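## Task

Move the black-handled espresso tamper onto the top of the wooden shelf beside arm1, the bearing race driver onto the top of the desk beside arm2, and the wooden pillar block onto the top of the desk beside arm3. Each must keep its current upright orientation with its entire base resting on that top. All other items must finish sitting directly on the top of whatever furniture holds them now. The attempt fails if any item that started on a top lies unheld on the floor or on a lower board. Placements that stay put only because a robot supports them do not count. At the end, open the grippers and move the arms away.

## Robot and tools

Robots and cameras. There are three identical i2rt Big YAM arms named arm1, arm2 and arm3. Each has six revolute joints, a two-finger gripper and a wrist camera (arm1_cam_wrist, arm2_cam_wrist, arm3_cam_wrist; fisheye, 616x616). With joints 1 and 6 at zero and the hand level and forward, that camera rides on top of the hand looking toward the fingertips. Two fixed room cameras, room_a and room_b (672x504), view the scene. The hand reaches roughly 1.0 m from the joint1 axis. Each arm moves independently; one arm being blocked does not pause the others. A loose object may occasionally get a small nudge from outside.

Frames. Everything shares one scene frame with its origin on the floor and +z up. "hand" means the midpoint between the fingertips; its z axis runs along the fingers and the fingers open and close along its y axis. Commands, however, are given only as joint angles, not hand poses.

execute_actions. Arguments: "actions", a list holding either nothing or exactly one action object, and optional "cameras". The action object has up to three keys, "arm1", "arm2", "arm3"; each holds a "joints" object with any of these absolute targets: joint1_rad, joint2_rad, joint3_rad, joint4_rad, joint5_rad, joint6_rad (radians) and gripper_m (metres). They are goal positions, not offsets. Ranges and done-tolerances: joint1_rad -2.879 to 2.879 (±0.045), rotation about the foot, positive counter-clockwise seen from above, zero points the arm the way its foot faces; joint2_rad 0 to 3.141 (±0.14), shoulder, zero has the upper arm pointing back roughly level, increasing lifts it up then forward; joint3_rad 0 to 3.019 (±0.09), elbow, zero is fully folded, increasing opens it; joint4_rad -1.692 to 1.57 (±0.055), hand pitch, positive tips fingers up; joint5_rad -1.57 to 1.57 (±0.03), sideways hand swing, positive toward the arm's right; joint6_rad -2.094 to 2.094 (±0.035), hand roll, positive clockwise viewed from behind the hand; gripper_m 0 to 0.093 (±0.003), the fingertip gap. Grip force is roughly 50 to 62 N per pad, lower on some grippers. All motions in one action start together and may finish at different times; because joints run at different speeds, the hand can sweep a wide path. A joint or arm you omit keeps its earlier target and may still be pushing. Any unknown key or out-of-range number rejects the whole call and nothing moves. "cameras" takes names from arm1_cam_wrist, arm2_cam_wrist, arm3_cam_wrist, room_a, room_b, all; omitted, null or ["all"] gives every camera, [] gives none. The result reports each robot's state (joint_positions, joint_status, on_its_own) and a "pictures" line listing the order of the returned images.

wait: "seconds" from 0 to 10; nothing new is commanded, the world keeps running, and it returns the same state and images as an empty action. zoom_image: "camera" plus "region" [x0, y0, x1, y1] in pixels of that camera's latest full image, origin top-left, at most 504 by 504. read_manual: optional "section", only "licences"; it moves nothing. finished_scene: "scene", the number of the current scene; it is irreversible and reports success.

Reading results. joint_status per joint: "off_target" means it stopped short and may still push; "contact_stop" or "time_out" means the old target was dropped and the joint holds where it stopped, except that after time_out a joint can keep a target up to 0.375, 0.375, 0.113, 0.225, 0.075, 0.3 rad (joints 1 to 6) from its position and keep pushing, moving on its own if the way opens; a joint carrying a load then sags. "joint command not followed" (often with a "cause:" line) means a self- and inter-arm collision check blocked that arm's joint targets; the named joints show "not_followed" and the arm may retry those targets on later actions until new valid targets arrive. The gripper part is still executed. on_its_own lists what the current call did not command; "held at" gives the target a joint holds, not its position. A stop reported in one call cancels the remaining motion calls of the same reply. Between calls the robots keep your last command.

Cautions. The arms do not halt on contact and can push hard; to relieve a push, command a joint its reported position. Very small target changes may produce no motion. A hard squeeze between two robots fails the task and ends the run; hard impacts can too, and the collision check may react late and ignores fingers, gripper housings and wrist cameras. Sustained hard pushing or holding loads heats motors: MOTOR HOT warns from 85 °C, and at 100 °C an OVER-TEMPERATURE FAULT drops that arm until it cools, with its unreached keys marked "limit_stop_at_motor_heat" (resend targets afterwards). Some heat persists into the next scene. Avoid dropping, slipping, slamming or knocking objects off furniture. Finish with objects resting unsupported, grippers open and arms withdrawn, then call finished_scene.

Each tool is called after "Emit:" by a JSON object that holds its "name" and its "arguments", one argument or row to a line.

## Session

Emit:
{"name": "execute_actions", "arguments": {
  "actions": []
}}

Scene clock: 0.00 s.
Motor temperatures (°C, as the motors report them): arm1=[32 33 30 34 33 31] | arm2=[33 34 31 31 34 32] | arm3=[34 33 35 32 35 33]
arm1.joint_positions: joint1_rad=-0.276 joint2_rad=+0.458 joint3_rad=+1.563 joint4_rad=-1.204 joint5_rad=-0.268 joint6_rad=-0.113 gripper_m=+0.094
arm1.joint_status: not commanded
arm1.hand: x=-0.3742 y=-1.3506 z=+1.6425 quat_wxyz=(-0.671, +0.065, -0.738, +0.008) (m; scene frame)
arm2.joint_positions: joint1_rad=+0.486 joint2_rad=+0.567 joint3_rad=+1.370 joint4_rad=-1.599 joint5_rad=-0.284 joint6_rad=+0.552 gripper_m=+0.095
arm2.joint_status: not commanded
arm2.hand: x=+0.4591 y=+1.4371 z=+1.3189 quat_wxyz=(-0.345, -0.310, -0.866, -0.186) (m; scene frame)
arm3.joint_positions: joint1_rad=-0.444 joint2_rad=+0.519 joint3_rad=+1.560 joint4_rad=-1.491 joint5_rad=-0.022 joint6_rad=+0.206 gripper_m=+0.094
arm3.joint_status: not commanded
arm3.hand: x=+0.2414 y=+0.0845 z=+1.4846 quat_wxyz=(-0.351, +0.502, -0.682, -0.400) (m; scene frame)
pictures: arm1_cam_wrist, arm2_cam_wrist, arm3_cam_wrist, room_a, room_b
Images, in order (width x height): arm1_cam_wrist 616x616, arm2_cam_wrist 616x616, arm3_cam_wrist 616x616, room_a 672x504, room_b 672x504.

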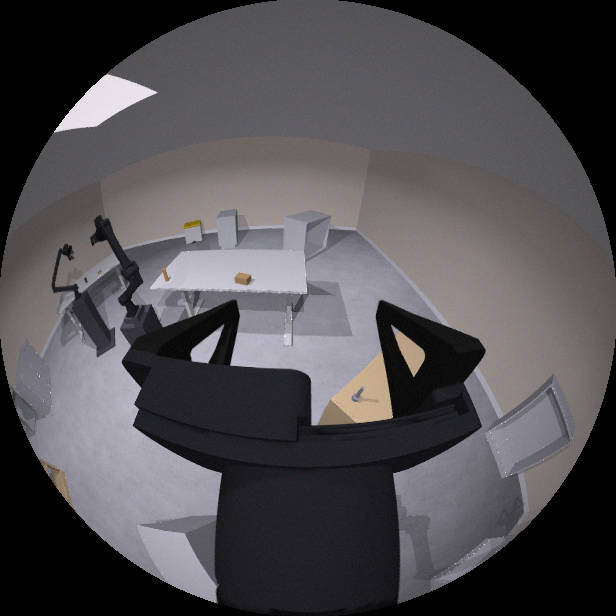

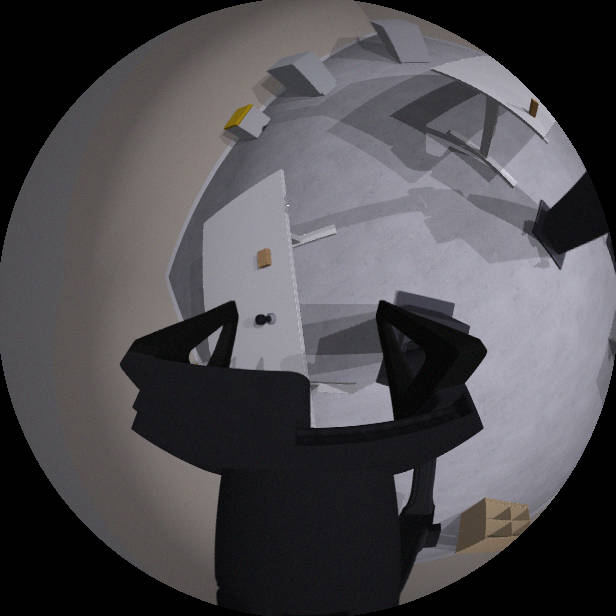

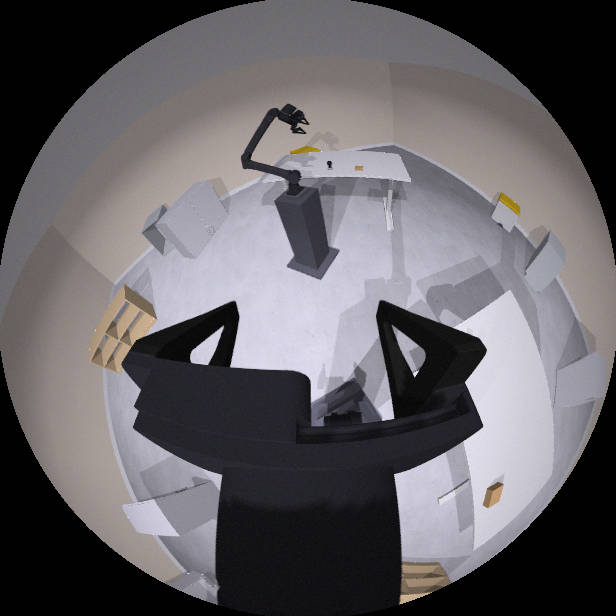

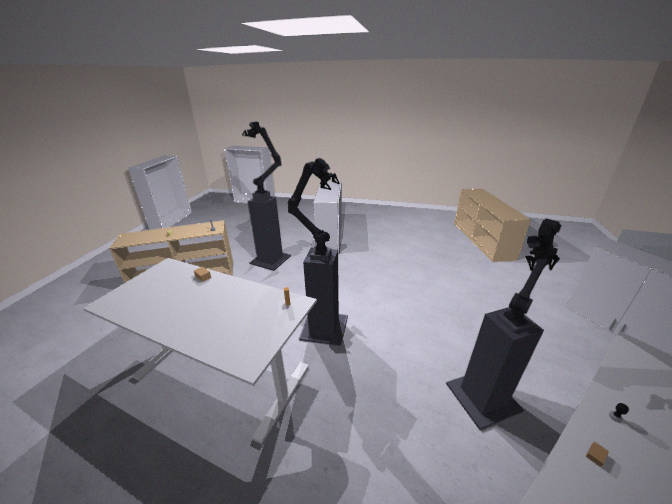

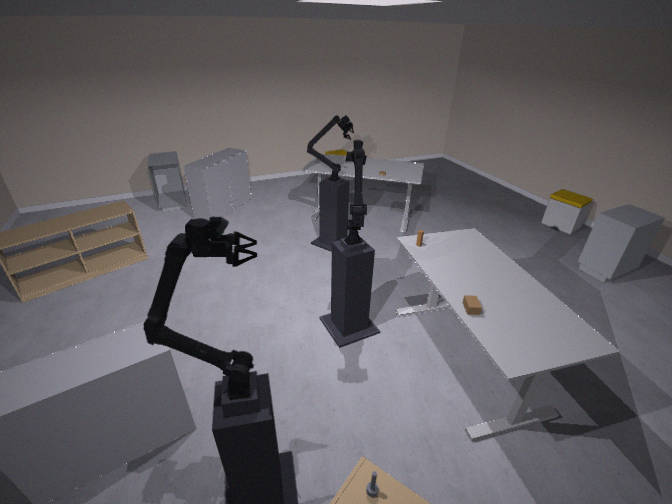

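Emit:
{"name": "zoom_image", "arguments": {
  "camera": "room_a",
  "region": [90,200,330,330]
}}

Emit:
{"name": "zoom_image", "arguments": {
  "camera": "arm2_cam_wrist",
  "region": [170,230,330,380]
}}

Emit:
{"name": "zoom_image", "arguments": {
  "camera": "room_b",
  "region": [310,430,450,504]
}}

Emit:
{"name": "execute_actions", "arguments": {
  "actions": [
    {"arm1":{"joints":{"joint1_rad":-0.6,"joint2_rad":1.3,"joint3_rad":1.2,"joint4_rad":-1.3,"joint5_rad":0,"joint6_rad":0}},"arm2":{"joints":{"joint1_rad":1.0,"joint2_rad":1.3,"joint3_rad":1.2,"joint4_rad":-1.3,"joint5_rad":0,"joint6_rad":0}},"arm3":{"joints":{"joint1_rad":-1.6,"joint2_rad":1.3,"joint3_rad":1.2,"joint4_rad":-1.3,"joint5_rad":0,"joint6_rad":0}}}
  ]
}}

Region (90, 200, 330, 330) of room_a's 672x504 image, scaled by 2.100, with more detail than that image has; it fills the top 273 rows of this view, and the rest is white.

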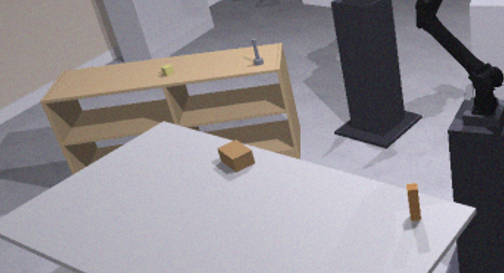

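Region (170, 230, 330, 380) of arm2_cam_wrist's 616x616 image, scaled by 3.150, with more detail than that image has; it fills the top 472 rows of this view, and the rest is white.

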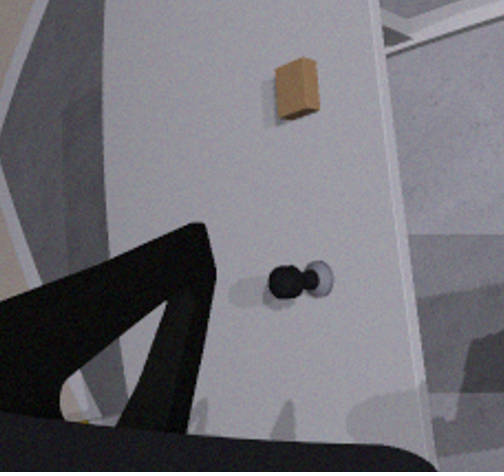

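Region (310, 430, 450, 504) of room_b's 672x504 image, scaled by 3.600, with more detail than that image has; it fills the top 266 rows of this view, and the rest is white.

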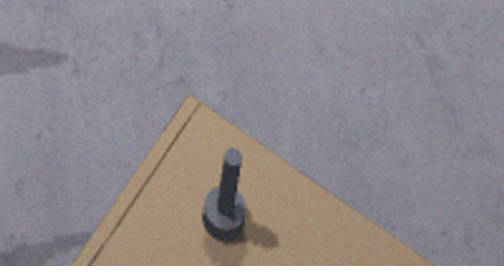

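Scene clock: 2.27 s.
Motor temperatures (°C, as the motors report them): arm1=[32 33 31 34 33 31] | arm2=[33 34 31 31 34 32] | arm3=[34 33 35 32 35 33]
arm1.joint_positions: joint1_rad=-0.592 joint2_rad=+1.302 joint3_rad=+1.179 joint4_rad=-1.289 joint5_rad=-0.004 joint6_rad=-0.009 gripper_m=+0.094
arm1.joint_status: all done
arm1.hand: x=-0.1507 y=-1.5737 z=+1.1923 quat_wxyz=(-0.078, -0.245, -0.966, +0.025) (m; scene frame)
arm2.joint_positions: joint1_rad=+1.004 joint2_rad=+1.302 joint3_rad=+1.207 joint4_rad=-1.307 joint5_rad=-0.003 joint6_rad=+0.014 gripper_m=+0.095
arm2.joint_status: all done
arm2.hand: x=+0.6719 y=+1.5425 z=+1.0568 quat_wxyz=(-0.078, +0.126, -0.989, -0.016) (m; scene frame)
arm3.joint_positions: joint1_rad=-1.598 joint2_rad=+1.297 joint3_rad=+1.192 joint4_rad=-1.300 joint5_rad=-0.002 joint6_rad=+0.010 gripper_m=+0.094
arm3.joint_status: all done
arm3.hand: x=+0.6154 y=+0.0663 z=+1.1154 quat_wxyz=(-0.082, +0.148, -0.986, -0.014) (m; scene frame)
pictures: arm1_cam_wrist, arm2_cam_wrist, arm3_cam_wrist, room_a, room_b
Images, in order (width x height): arm1_cam_wrist 616x616, arm2_cam_wrist 616x616, arm3_cam_wrist 616x616, room_a 672x504, room_b 672x504.

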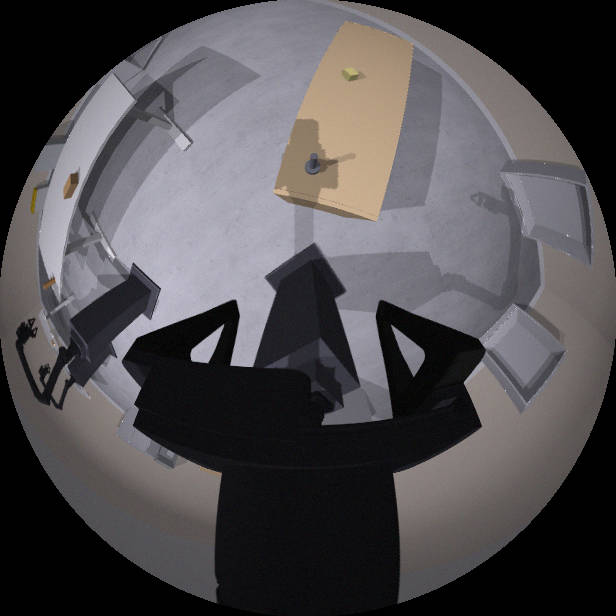

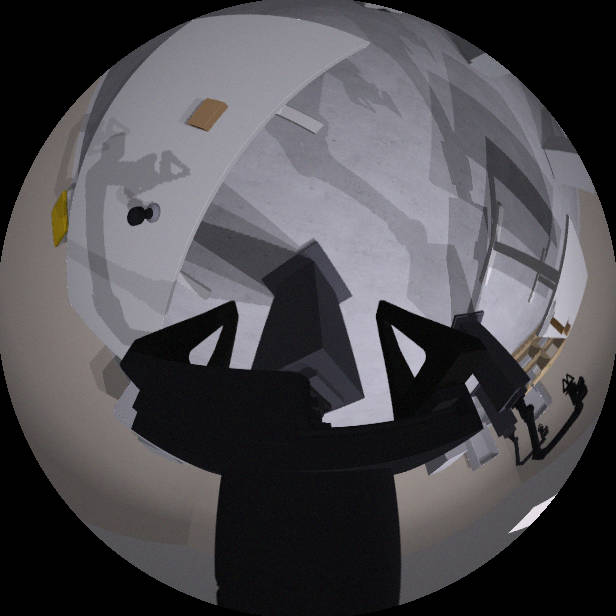

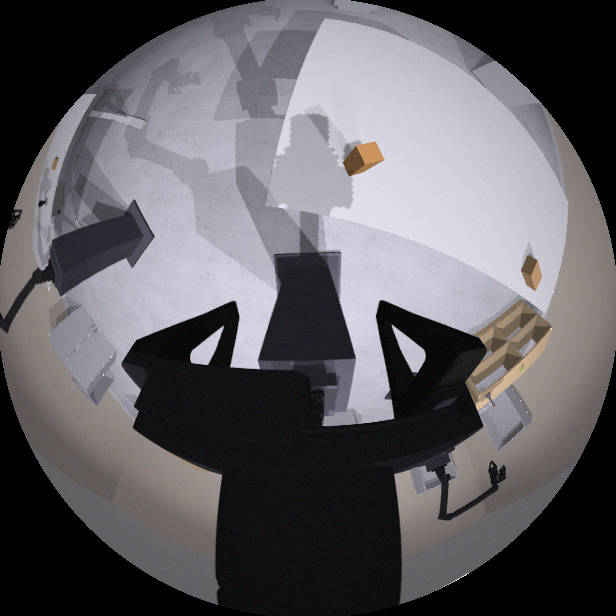

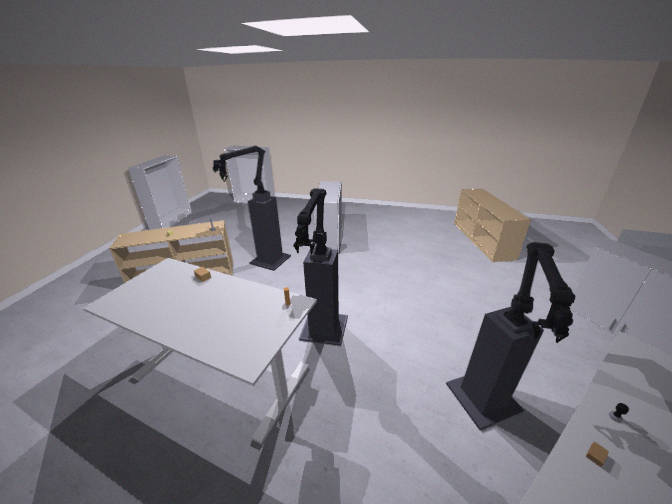

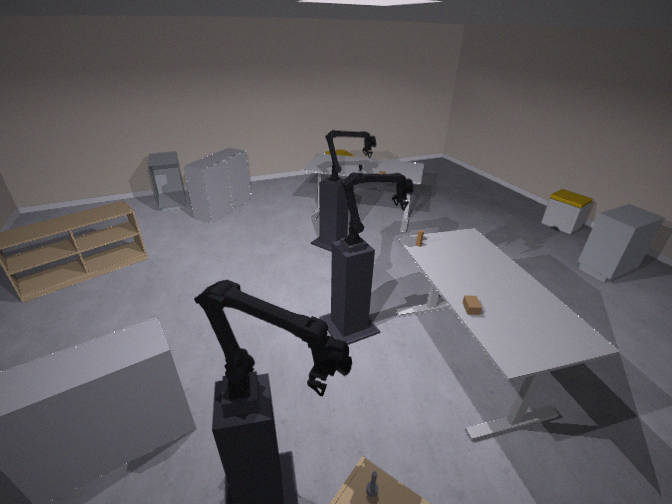

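Emit:
{"name": "execute_actions", "arguments": {
  "actions": [
    {"arm1":{"joints":{"joint1_rad":-0.63,"joint2_rad":2.0,"joint3_rad":1.5,"joint4_rad":-1.07}},"arm2":{"joints":{"joint1_rad":1.71,"joint2_rad":1.75,"joint3_rad":1.7,"joint4_rad":-1.52}},"arm3":{"joints":{"joint1_rad":-0.4}}}
  ],
  "cameras": ["arm1_cam_wrist","arm2_cam_wrist","room_a"]
}}

Scene clock: 4.33 s.
Motor temperatures (°C, as the motors report them): arm1=[32 33 32 34 33 31] | arm2=[33 34 32 31 34 32] | arm3=[34 33 36 32 35 33]
arm1.joint_positions: joint1_rad=-0.620 joint2_rad=+2.011 joint3_rad=+1.477 joint4_rad=-1.074 joint5_rad=-0.004 joint6_rad=-0.009 gripper_m=+0.094
arm1.joint_status: all done
arm1.hand: x=-0.0196 y=-1.6682 z=+0.9734 quat_wxyz=(+0.017, -0.261, -0.965, +0.000) (m; scene frame)
arm2.joint_positions: joint1_rad=+1.711 joint2_rad=+1.751 joint3_rad=+1.648 joint4_rad=-1.510 joint5_rad=-0.001 joint6_rad=+0.011 gripper_m=+0.095
arm2.joint_status: all done
arm2.hand: x=+0.5734 y=+1.8696 z=+1.0298 quat_wxyz=(+0.023, +0.464, -0.886, +0.006) (m; scene frame)
arm3.joint_positions: joint1_rad=-0.401 joint2_rad=+1.297 joint3_rad=+1.192 joint4_rad=-1.300 joint5_rad=-0.001 joint6_rad=+0.008 gripper_m=+0.094
arm3.joint_status: all done
arm3.hand: x=+0.2566 y=+0.3483 z=+1.1154 quat_wxyz=(-0.060, +0.678, -0.731, -0.057) (m; scene frame)
pictures: arm1_cam_wrist, arm2_cam_wrist, room_a
Images, in order (width x height): arm1_cam_wrist 616x616, arm2_cam_wrist 616x616, room_a 672x504.

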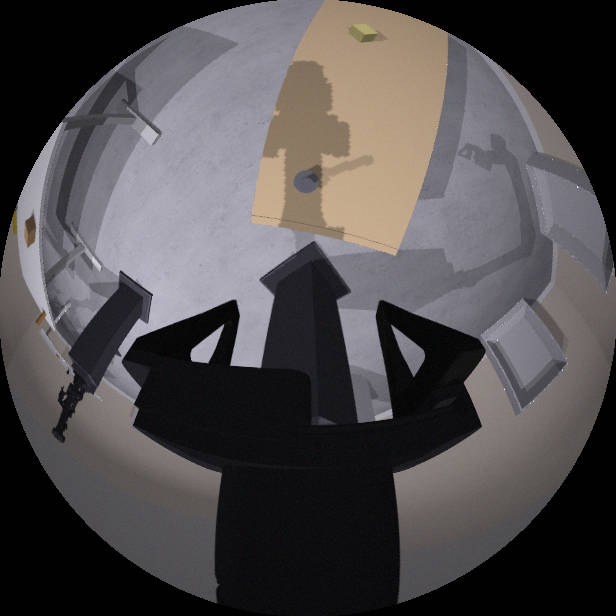

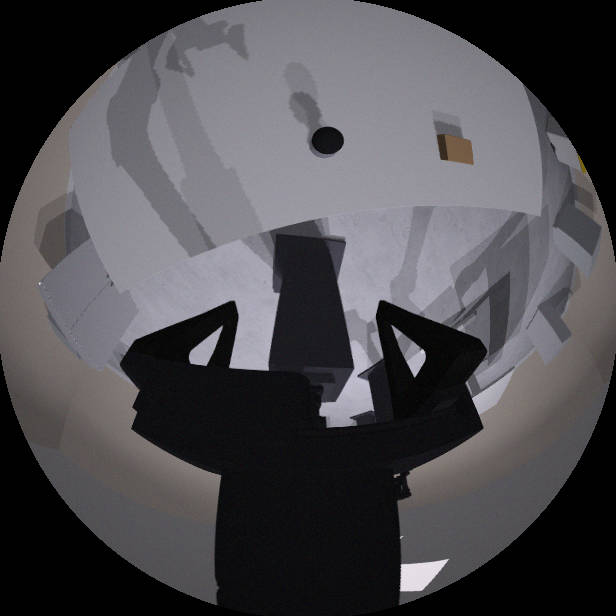

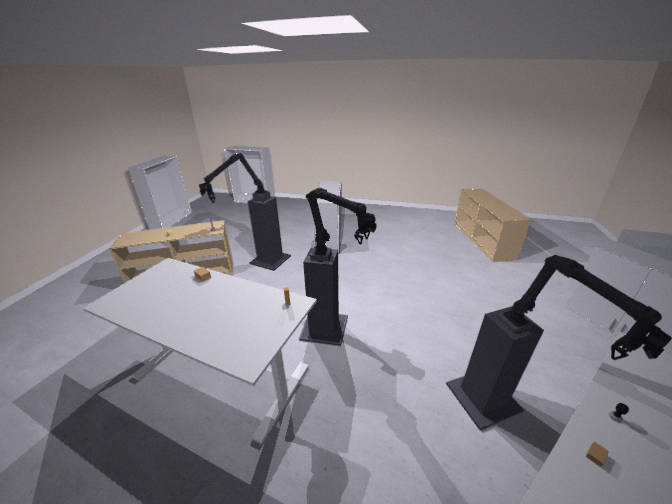

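Emit:
{"name": "execute_actions", "arguments": {
  "actions": [
    {"arm1":{"joints":{"joint2_rad":2.32,"joint3_rad":1.73,"joint4_rad":-0.94}},"arm2":{"joints":{"joint1_rad":1.657,"joint2_rad":2.17,"joint3_rad":1.94,"joint4_rad":-1.30}}}
  ],
  "cameras": ["arm1_cam_wrist","arm2_cam_wrist","room_a"]
}}

Scene clock: 6.20 s.
Motor temperatures (°C, as the motors report them): arm1=[32 34 32 34 33 31] | arm2=[33 34 32 31 34 32] | arm3=[34 33 37 32 35 33]
arm1.joint_positions: joint1_rad=-0.620 joint2_rad=+2.339 joint3_rad=+1.692 joint4_rad=-0.945 joint5_rad=-0.004 joint6_rad=-0.009 gripper_m=+0.094
arm1.joint_status: all done
arm1.hand: x=+0.0394 y=-1.7050 z=+0.8490 quat_wxyz=(+0.009, -0.261, -0.965, +0.002) (m; scene frame)
arm2.joint_positions: joint1_rad=+1.653 joint2_rad=+2.160 joint3_rad=+1.909 joint4_rad=-1.306 joint5_rad=-0.001 joint6_rad=+0.011 gripper_m=+0.095
arm2.joint_status: all done
arm2.hand: x=+0.6793 y=+1.9606 z=+0.8903 quat_wxyz=(-0.002, +0.438, -0.899, -0.008) (m; scene frame)
arm3.joint_positions: joint1_rad=-0.401 joint2_rad=+1.297 joint3_rad=+1.192 joint4_rad=-1.300 joint5_rad=-0.001 joint6_rad=+0.008 gripper_m=+0.094
arm3.joint_status: not commanded
arm3.hand: x=+0.2566 y=+0.3483 z=+1.1154 quat_wxyz=(-0.060, +0.678, -0.731, -0.057) (m; scene frame)
pictures: arm1_cam_wrist, arm2_cam_wrist, room_a
Images, in order (width x height): arm1_cam_wrist 616x616, arm2_cam_wrist 616x616, room_a 672x504.

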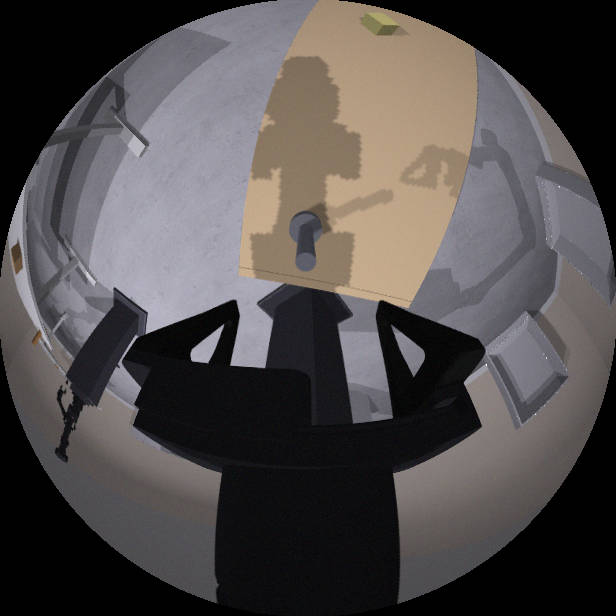

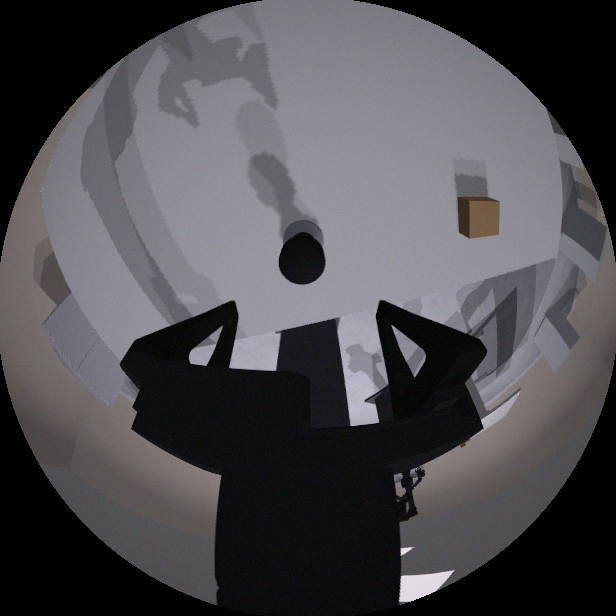

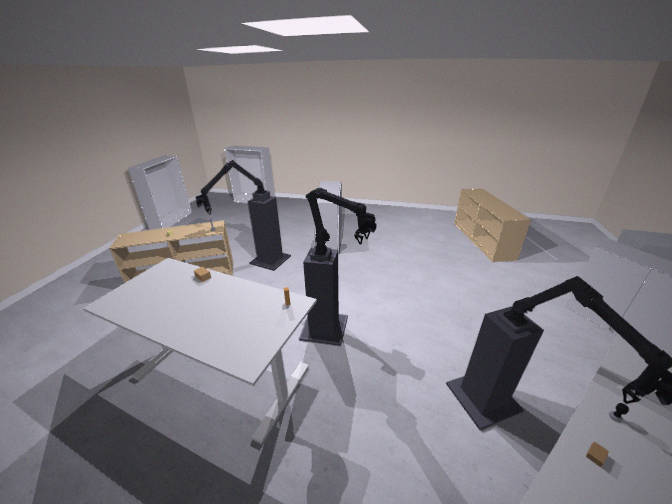

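Emit:
{"name": "execute_actions", "arguments": {
  "actions": [
    {"arm1":{"joints":{"joint2_rad":2.46,"joint3_rad":1.75,"joint4_rad":-0.805}},"arm2":{"joints":{"joint1_rad":1.662,"joint2_rad":2.26,"joint3_rad":1.815,"joint4_rad":-1.10}}}
  ],
  "cameras": ["arm1_cam_wrist","arm2_cam_wrist","room_a"]
}}

Scene clock: 7.63 s.
Motor temperatures (°C, as the motors report them): arm1=[32 34 32 34 33 31] | arm2=[33 35 33 31 34 32] | arm3=[34 33 37 32 35 33]
arm1.joint_positions: joint1_rad=-0.620 joint2_rad=+2.482 joint3_rad=+1.721 joint4_rad=-0.818 joint5_rad=-0.004 joint6_rad=-0.009 gripper_m=+0.094
arm1.joint_status: all done
arm1.hand: x=+0.0425 y=-1.7080 z=+0.7691 quat_wxyz=(+0.003, -0.261, -0.965, +0.004) (m; scene frame)
arm2.joint_positions: joint1_rad=+1.653 joint2_rad=+2.260 joint3_rad=+1.818 joint4_rad=-1.111 joint5_rad=-0.001 joint6_rad=+0.011 gripper_m=+0.095
arm2.joint_status: all done
arm2.hand: x=+0.6796 y=+1.9627 z=+0.7933 quat_wxyz=(-0.004, +0.438, -0.899, -0.008) (m; scene frame)
arm3.joint_positions: joint1_rad=-0.401 joint2_rad=+1.297 joint3_rad=+1.192 joint4_rad=-1.300 joint5_rad=-0.001 joint6_rad=+0.008 gripper_m=+0.094
arm3.joint_status: not commanded
arm3.hand: x=+0.2566 y=+0.3483 z=+1.1154 quat_wxyz=(-0.060, +0.678, -0.731, -0.057) (m; scene frame)
pictures: arm1_cam_wrist, arm2_cam_wrist, room_a
Images, in order (width x height): arm1_cam_wrist 616x616, arm2_cam_wrist 616x616, room_a 672x504.

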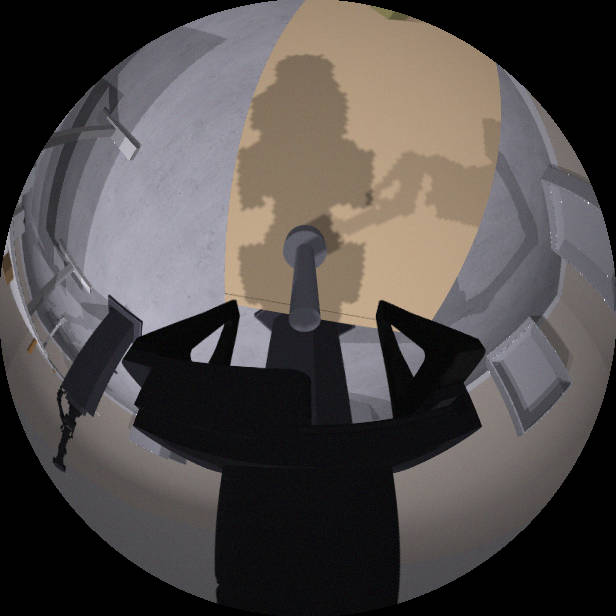

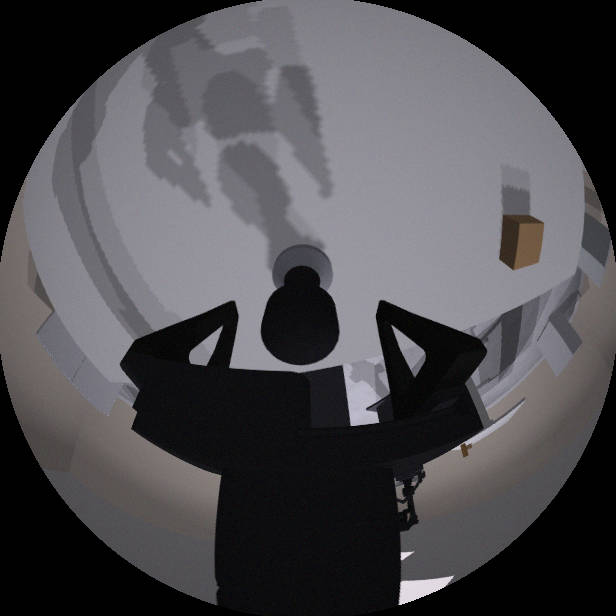

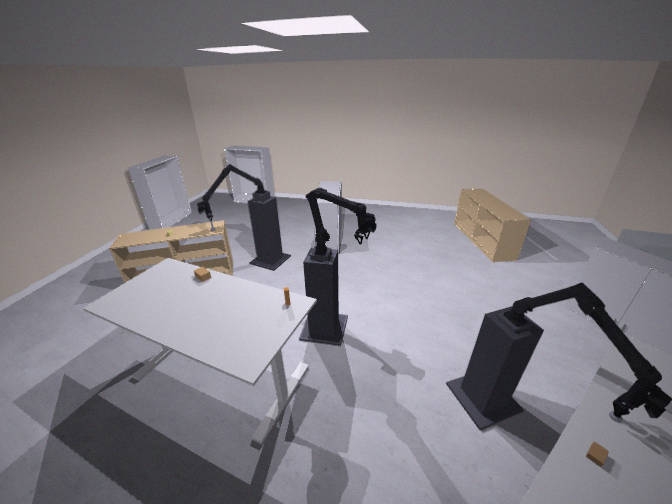

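Emit:
{"name": "execute_actions", "arguments": {
  "actions": [
    {"arm1":{"joints":{"joint2_rad":2.485,"joint4_rad":-0.78}},"arm2":{"joints":{"joint1_rad":1.68,"joint4_rad":-1.15}}}
  ],
  "cameras": []
}}

Emit:
{"name": "execute_actions", "arguments": {
  "actions": [
    {"arm1":{"joints":{"gripper_m":0}},"arm2":{"joints":{"gripper_m":0}}}
  ],
  "cameras": ["arm1_cam_wrist","arm2_cam_wrist"]
}}

Scene clock: 8.53 s.
Motor temperatures (°C, as the motors report them): arm1=[32 34 33 34 33 31] | arm2=[33 35 33 31 34 32] | arm3=[34 33 37 32 35 33]
arm1.joint_positions: joint1_rad=-0.620 joint2_rad=+2.482 joint3_rad=+1.721 joint4_rad=-0.794 joint5_rad=-0.004 joint6_rad=-0.009 gripper_m=+0.094
arm1.joint_status: all done
arm1.hand: x=+0.0475 y=-1.7110 z=+0.7691 quat_wxyz=(-0.009, -0.261, -0.965, +0.007) (m; scene frame)
arm2.joint_positions: joint1_rad=+1.678 joint2_rad=+2.260 joint3_rad=+1.818 joint4_rad=-1.140 joint5_rad=-0.001 joint6_rad=+0.011 gripper_m=+0.095
arm2.joint_status: all done
arm2.hand: x=+0.6624 y=+1.9666 z=+0.7934 quat_wxyz=(+0.009, +0.449, -0.894, -0.002) (m; scene frame)
arm3.joint_positions: joint1_rad=-0.401 joint2_rad=+1.297 joint3_rad=+1.192 joint4_rad=-1.300 joint5_rad=-0.001 joint6_rad=+0.008 gripper_m=+0.094
arm3.joint_status: not commanded
arm3.hand: x=+0.2566 y=+0.3483 z=+1.1154 quat_wxyz=(-0.060, +0.678, -0.731, -0.057) (m; scene frame)
pictures: none
No camera images: the call's "cameras" was empty. Leave "cameras" out to get every camera's image.

Scene clock: 9.27 s.
Motor temperatures (°C, as the motors report them): arm1=[32 34 33 34 33 31] | arm2=[33 35 33 31 34 32] | arm3=[34 33 38 32 35 33]
arm1.joint_positions: joint1_rad=-0.620 joint2_rad=+2.482 joint3_rad=+1.721 joint4_rad=-0.792 joint5_rad=-0.002 joint6_rad=-0.007 gripper_m=+0.017
arm1.joint_status: gripper_m off_target (ended at +0.017, target +0.000)
arm1.hand: x=+0.0475 y=-1.7114 z=+0.7689 quat_wxyz=(-0.009, -0.261, -0.965, +0.008) (m; scene frame)
arm2.joint_positions: joint1_rad=+1.678 joint2_rad=+2.260 joint3_rad=+1.818 joint4_rad=-1.141 joint5_rad=+0.000 joint6_rad=+0.011 gripper_m=+0.045
arm2.joint_status: gripper_m off_target (ended at +0.045, target +0.000)
arm2.hand: x=+0.6624 y=+1.9664 z=+0.7937 quat_wxyz=(+0.009, +0.449, -0.894, -0.001) (m; scene frame)
arm3.joint_positions: joint1_rad=-0.401 joint2_rad=+1.297 joint3_rad=+1.192 joint4_rad=-1.300 joint5_rad=-0.001 joint6_rad=+0.008 gripper_m=+0.094
arm3.joint_status: not commanded
arm3.hand: x=+0.2566 y=+0.3483 z=+1.1154 quat_wxyz=(-0.060, +0.678, -0.731, -0.057) (m; scene frame)
pictures: arm1_cam_wrist, arm2_cam_wrist
Images, in order (width x height): arm1_cam_wrist 616x616, arm2_cam_wrist 616x616.

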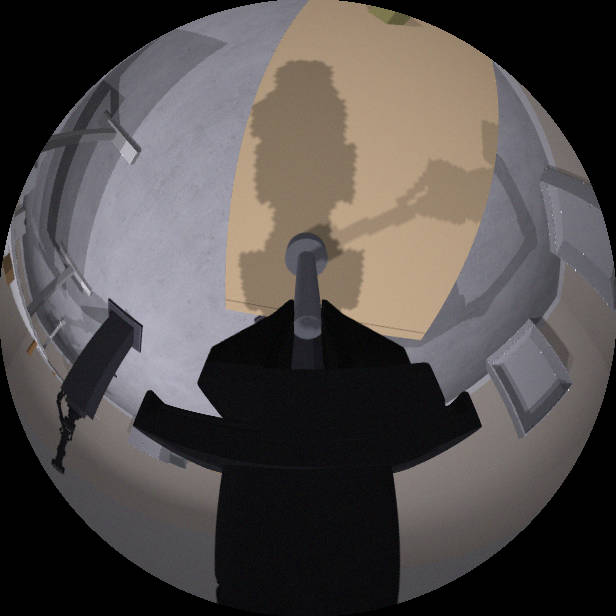

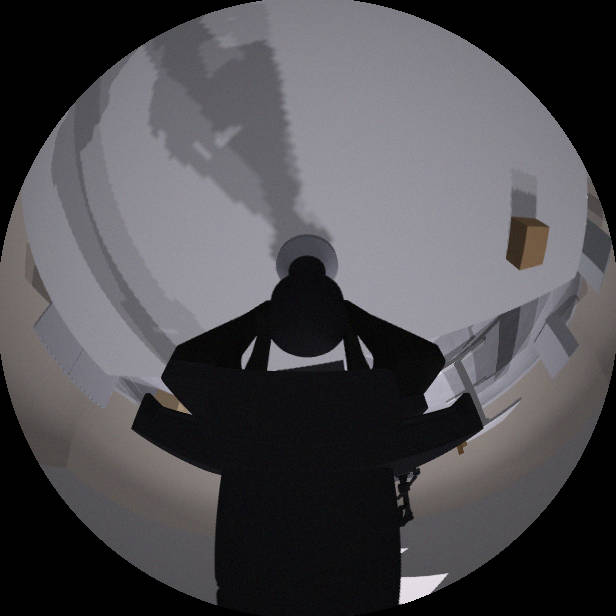

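Emit:
{"name": "execute_actions", "arguments": {
  "actions": [
    {"arm1":{"joints":{"joint2_rad":2.04,"joint3_rad":2.0,"joint4_rad":-1.48}},"arm2":{"joints":{"joint2_rad":2.05,"joint3_rad":2.05,"joint4_rad":-1.54}},"arm3":{"joints":{"joint1_rad":2.299,"joint2_rad":1.6,"joint3_rad":1.19,"joint4_rad":0.82}}}
  ],
  "cameras": []
}}

Emit:
{"name": "execute_actions", "arguments": {
  "actions": [
    {"arm1":{"joints":{"joint1_rad":0.98,"joint6_rad":1.57}},"arm2":{"joints":{"joint1_rad":-0.874,"joint6_rad":1.57}},"arm3":{"joints":{"joint2_rad":1.97}}}
  ]
}}

Scene clock: 12.17 s.
Motor temperatures (°C, as the motors report them): arm1=[32 35 33 34 33 31] | arm2=[33 36 33 31 34 32] | arm3=[34 34 38 32 35 33]
arm1.joint_positions: joint1_rad=-0.620 joint2_rad=+2.057 joint3_rad=+1.985 joint4_rad=-1.471 joint5_rad=-0.002 joint6_rad=-0.007 gripper_m=+0.000
arm1.joint_status: all done
arm1.on_its_own: gripper_m moved -0.016 to your old target +0.000
arm1.hand: x=+0.0512 y=-1.7084 z=+1.1299 quat_wxyz=(-0.014, -0.261, -0.965, +0.009) (m; scene frame)
arm2.joint_positions: joint1_rad=+1.678 joint2_rad=+2.070 joint3_rad=+2.023 joint4_rad=-1.532 joint5_rad=+0.000 joint6_rad=+0.011 gripper_m=+0.045
arm2.joint_status: all done
arm2.hand: x=+0.6558 y=+1.9538 z=+0.9900 quat_wxyz=(+0.007, +0.449, -0.894, -0.002) (m; scene frame)
arm3.joint_positions: joint1_rad=+2.305 joint2_rad=+1.617 joint3_rad=+1.192 joint4_rad=+0.805 joint5_rad=+0.000 joint6_rad=+0.008 gripper_m=+0.094
arm3.joint_status: all done
arm3.hand: x=-0.1011 y=-0.6551 z=+1.3231 quat_wxyz=(+0.424, +0.484, +0.284, -0.711) (m; scene frame)
pictures: none
No camera images: the call's "cameras" was empty. Leave "cameras" out to get every camera's image.

Scene clock: 14.80 s.
Motor temperatures (°C, as the motors report them): arm1=[32 35 34 34 33 31] | arm2=[34 36 34 31 34 32] | arm3=[34 34 38 32 35 33]
arm1.joint_positions: joint1_rad=+0.990 joint2_rad=+2.057 joint3_rad=+1.985 joint4_rad=-1.471 joint5_rad=-0.001 joint6_rad=+1.561 gripper_m=+0.000
arm1.joint_status: all done
arm1.hand: x=-0.1963 y=-0.8097 z=+1.1192 quat_wxyz=(-0.003, -0.241, -0.970, -0.007) (m; scene frame)
arm2.joint_positions: joint1_rad=-0.868 joint2_rad=+2.070 joint3_rad=+2.023 joint4_rad=-1.529 joint5_rad=+0.000 joint6_rad=+1.556 gripper_m=+0.045
arm2.joint_status: all done
arm2.hand: x=+0.2563 y=+0.7918 z=+0.9899 quat_wxyz=(+0.005, -1.000, +0.009, +0.005) (m; scene frame)
arm3.joint_positions: joint1_rad=+2.305 joint2_rad=+1.984 joint3_rad=+1.182 joint4_rad=+0.816 joint5_rad=+0.000 joint6_rad=+0.008 gripper_m=+0.094
arm3.joint_status: all done
arm3.hand: x=-0.1318 y=-0.7109 z=+1.0633 quat_wxyz=(+0.365, +0.606, +0.355, -0.612) (m; scene frame)
pictures: arm1_cam_wrist, arm2_cam_wrist, arm3_cam_wrist, room_a, room_b
Images, in order (width x height): arm1_cam_wrist 616x616, arm2_cam_wrist 616x616, arm3_cam_wrist 616x616, room_a 672x504, room_b 672x504.

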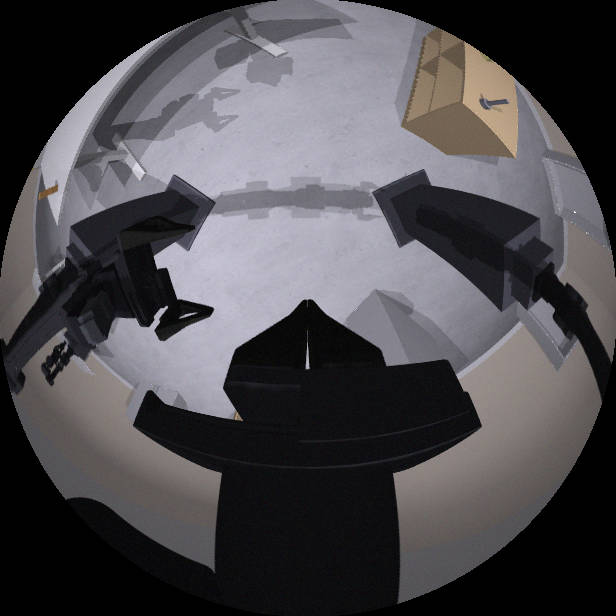

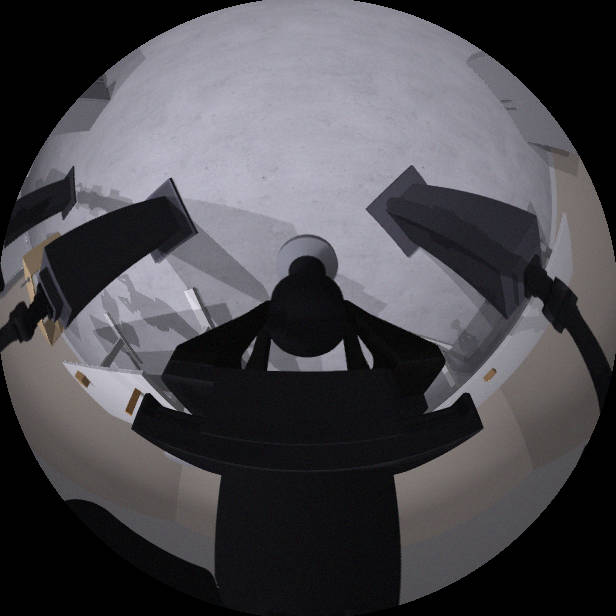

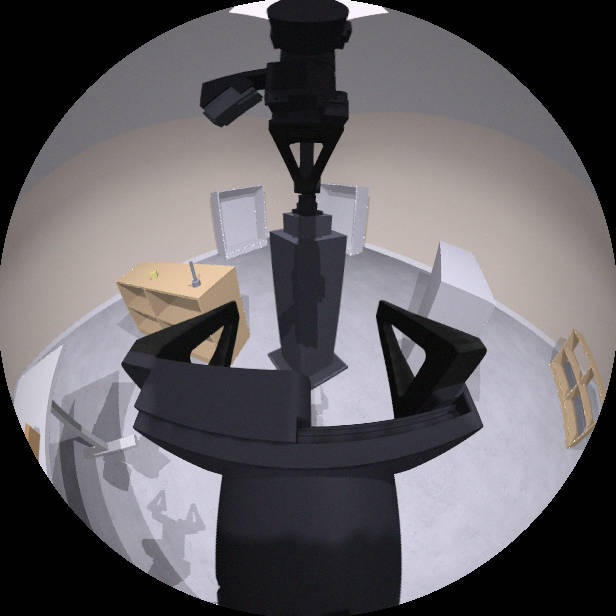

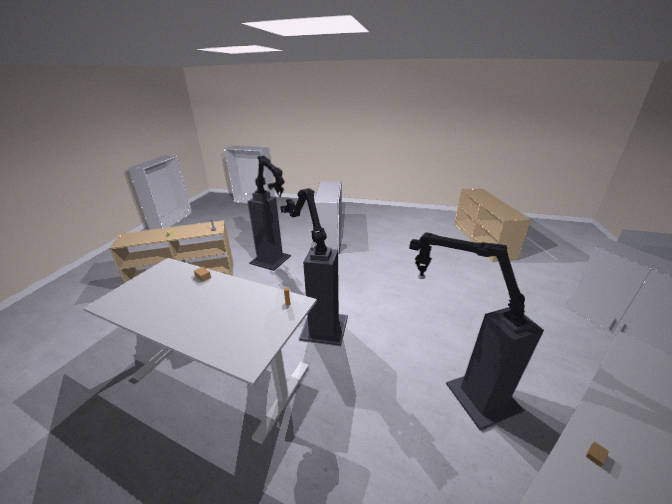

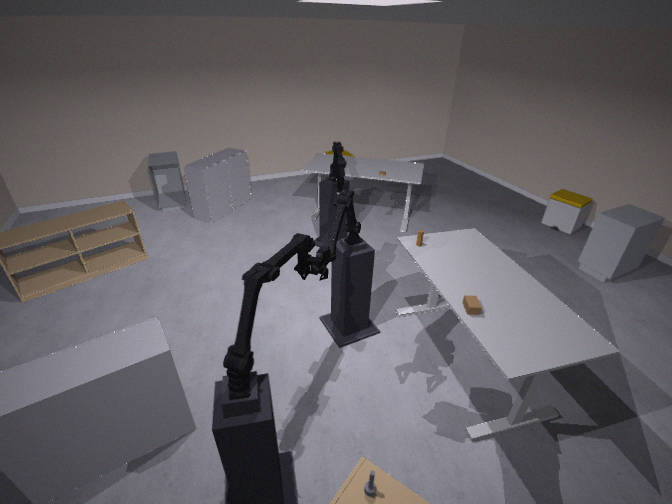

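Emit:
{"name": "execute_actions", "arguments": {
  "actions": [
    {"arm1":{"joints":{"gripper_m":0.093}},"arm3":{"joints":{"joint1_rad":-0.375,"joint2_rad":1.7,"joint3_rad":1.0,"joint4_rad":1.12}}}
  ],
  "cameras": []
}}

Emit:
{"name": "execute_actions", "arguments": {
  "actions": [
    {"arm3":{"joints":{"joint2_rad":2.26,"joint3_rad":1.18}}}
  ],
  "cameras": ["arm3_cam_wrist","room_a"]
}}

Emit:
{"name": "zoom_image", "arguments": {
  "camera": "room_a",
  "region": [340,210,480,310]
}}

Scene clock: 17.40 s.
Motor temperatures (°C, as the motors report them): arm1=[32 36 34 34 33 31] | arm2=[34 37 34 31 34 32] | arm3=[34 35 39 32 35 33]
arm1.joint_positions: joint1_rad=+0.990 joint2_rad=+2.057 joint3_rad=+1.985 joint4_rad=-1.471 joint5_rad=-0.001 joint6_rad=+1.562 gripper_m=+0.093
arm1.joint_status: all done
arm1.hand: x=-0.1963 y=-0.8097 z=+1.1192 quat_wxyz=(-0.003, -0.241, -0.970, -0.007) (m; scene frame)
arm2.joint_positions: joint1_rad=-0.868 joint2_rad=+2.070 joint3_rad=+2.023 joint4_rad=-1.529 joint5_rad=+0.000 joint6_rad=+1.556 gripper_m=+0.045
arm2.joint_status: not commanded
arm2.hand: x=+0.2563 y=+0.7918 z=+0.9899 quat_wxyz=(+0.005, -1.000, +0.009, +0.005) (m; scene frame)
arm3.joint_positions: joint1_rad=-0.380 joint2_rad=+1.684 joint3_rad=+1.017 joint4_rad=+1.109 joint5_rad=+0.000 joint6_rad=+0.008 gripper_m=+0.094
arm3.joint_status: all done
arm3.hand: x=+0.2597 y=+0.5979 z=+1.2527 quat_wxyz=(-0.609, +0.368, -0.388, -0.586) (m; scene frame)
pictures: none
No camera images: the call's "cameras" was empty. Leave "cameras" out to get every camera's image.

Scene clock: 18.70 s.
Motor temperatures (°C, as the motors report them): arm1=[32 36 34 34 33 31] | arm2=[34 37 34 31 34 32] | arm3=[34 35 39 33 35 33]
arm1.joint_positions: joint1_rad=+0.990 joint2_rad=+2.057 joint3_rad=+1.985 joint4_rad=-1.471 joint5_rad=-0.001 joint6_rad=+1.562 gripper_m=+0.093
arm1.joint_status: not commanded
arm1.hand: x=-0.1963 y=-0.8097 z=+1.1192 quat_wxyz=(-0.003, -0.241, -0.970, -0.007) (m; scene frame)
arm2.joint_positions: joint1_rad=-0.868 joint2_rad=+2.070 joint3_rad=+2.023 joint4_rad=-1.529 joint5_rad=+0.000 joint6_rad=+1.556 gripper_m=+0.045
arm2.joint_status: not commanded
arm2.hand: x=+0.2563 y=+0.7918 z=+0.9899 quat_wxyz=(+0.005, -1.000, +0.009, +0.005) (m; scene frame)
arm3.joint_positions: joint1_rad=-0.380 joint2_rad=+2.269 joint3_rad=+1.165 joint4_rad=+1.114 joint5_rad=+0.000 joint6_rad=+0.008 gripper_m=+0.094
arm3.joint_status: all done
arm3.hand: x=+0.2633 y=+0.6783 z=+0.9222 quat_wxyz=(-0.512, +0.484, -0.511, -0.493) (m; scene frame)
pictures: arm3_cam_wrist, room_a
Images, in order (width x height): arm3_cam_wrist 616x616, room_a 672x504.

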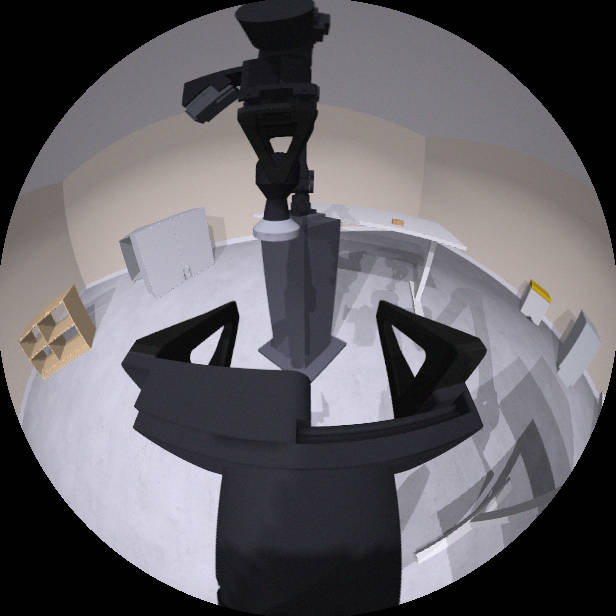

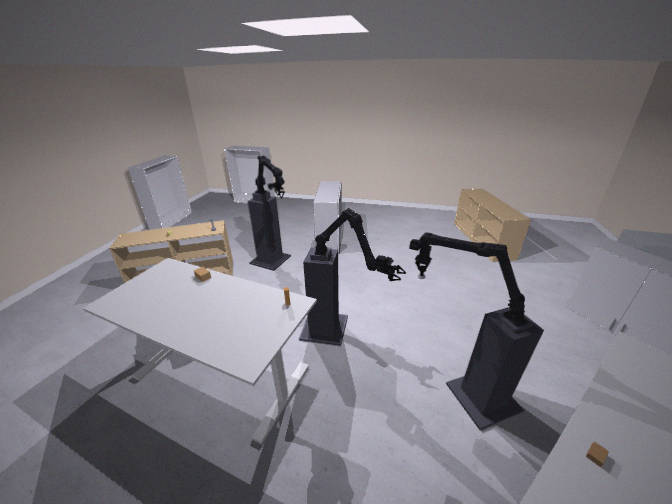

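Region (340, 210, 480, 310) of room_a's 672x504 image, scaled by 3.600, with more detail than that image has; it fills the top 360 rows of this view, and the rest is white.

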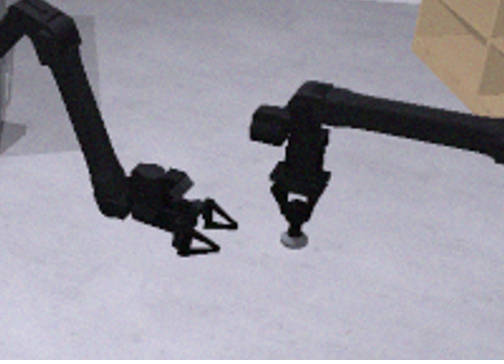

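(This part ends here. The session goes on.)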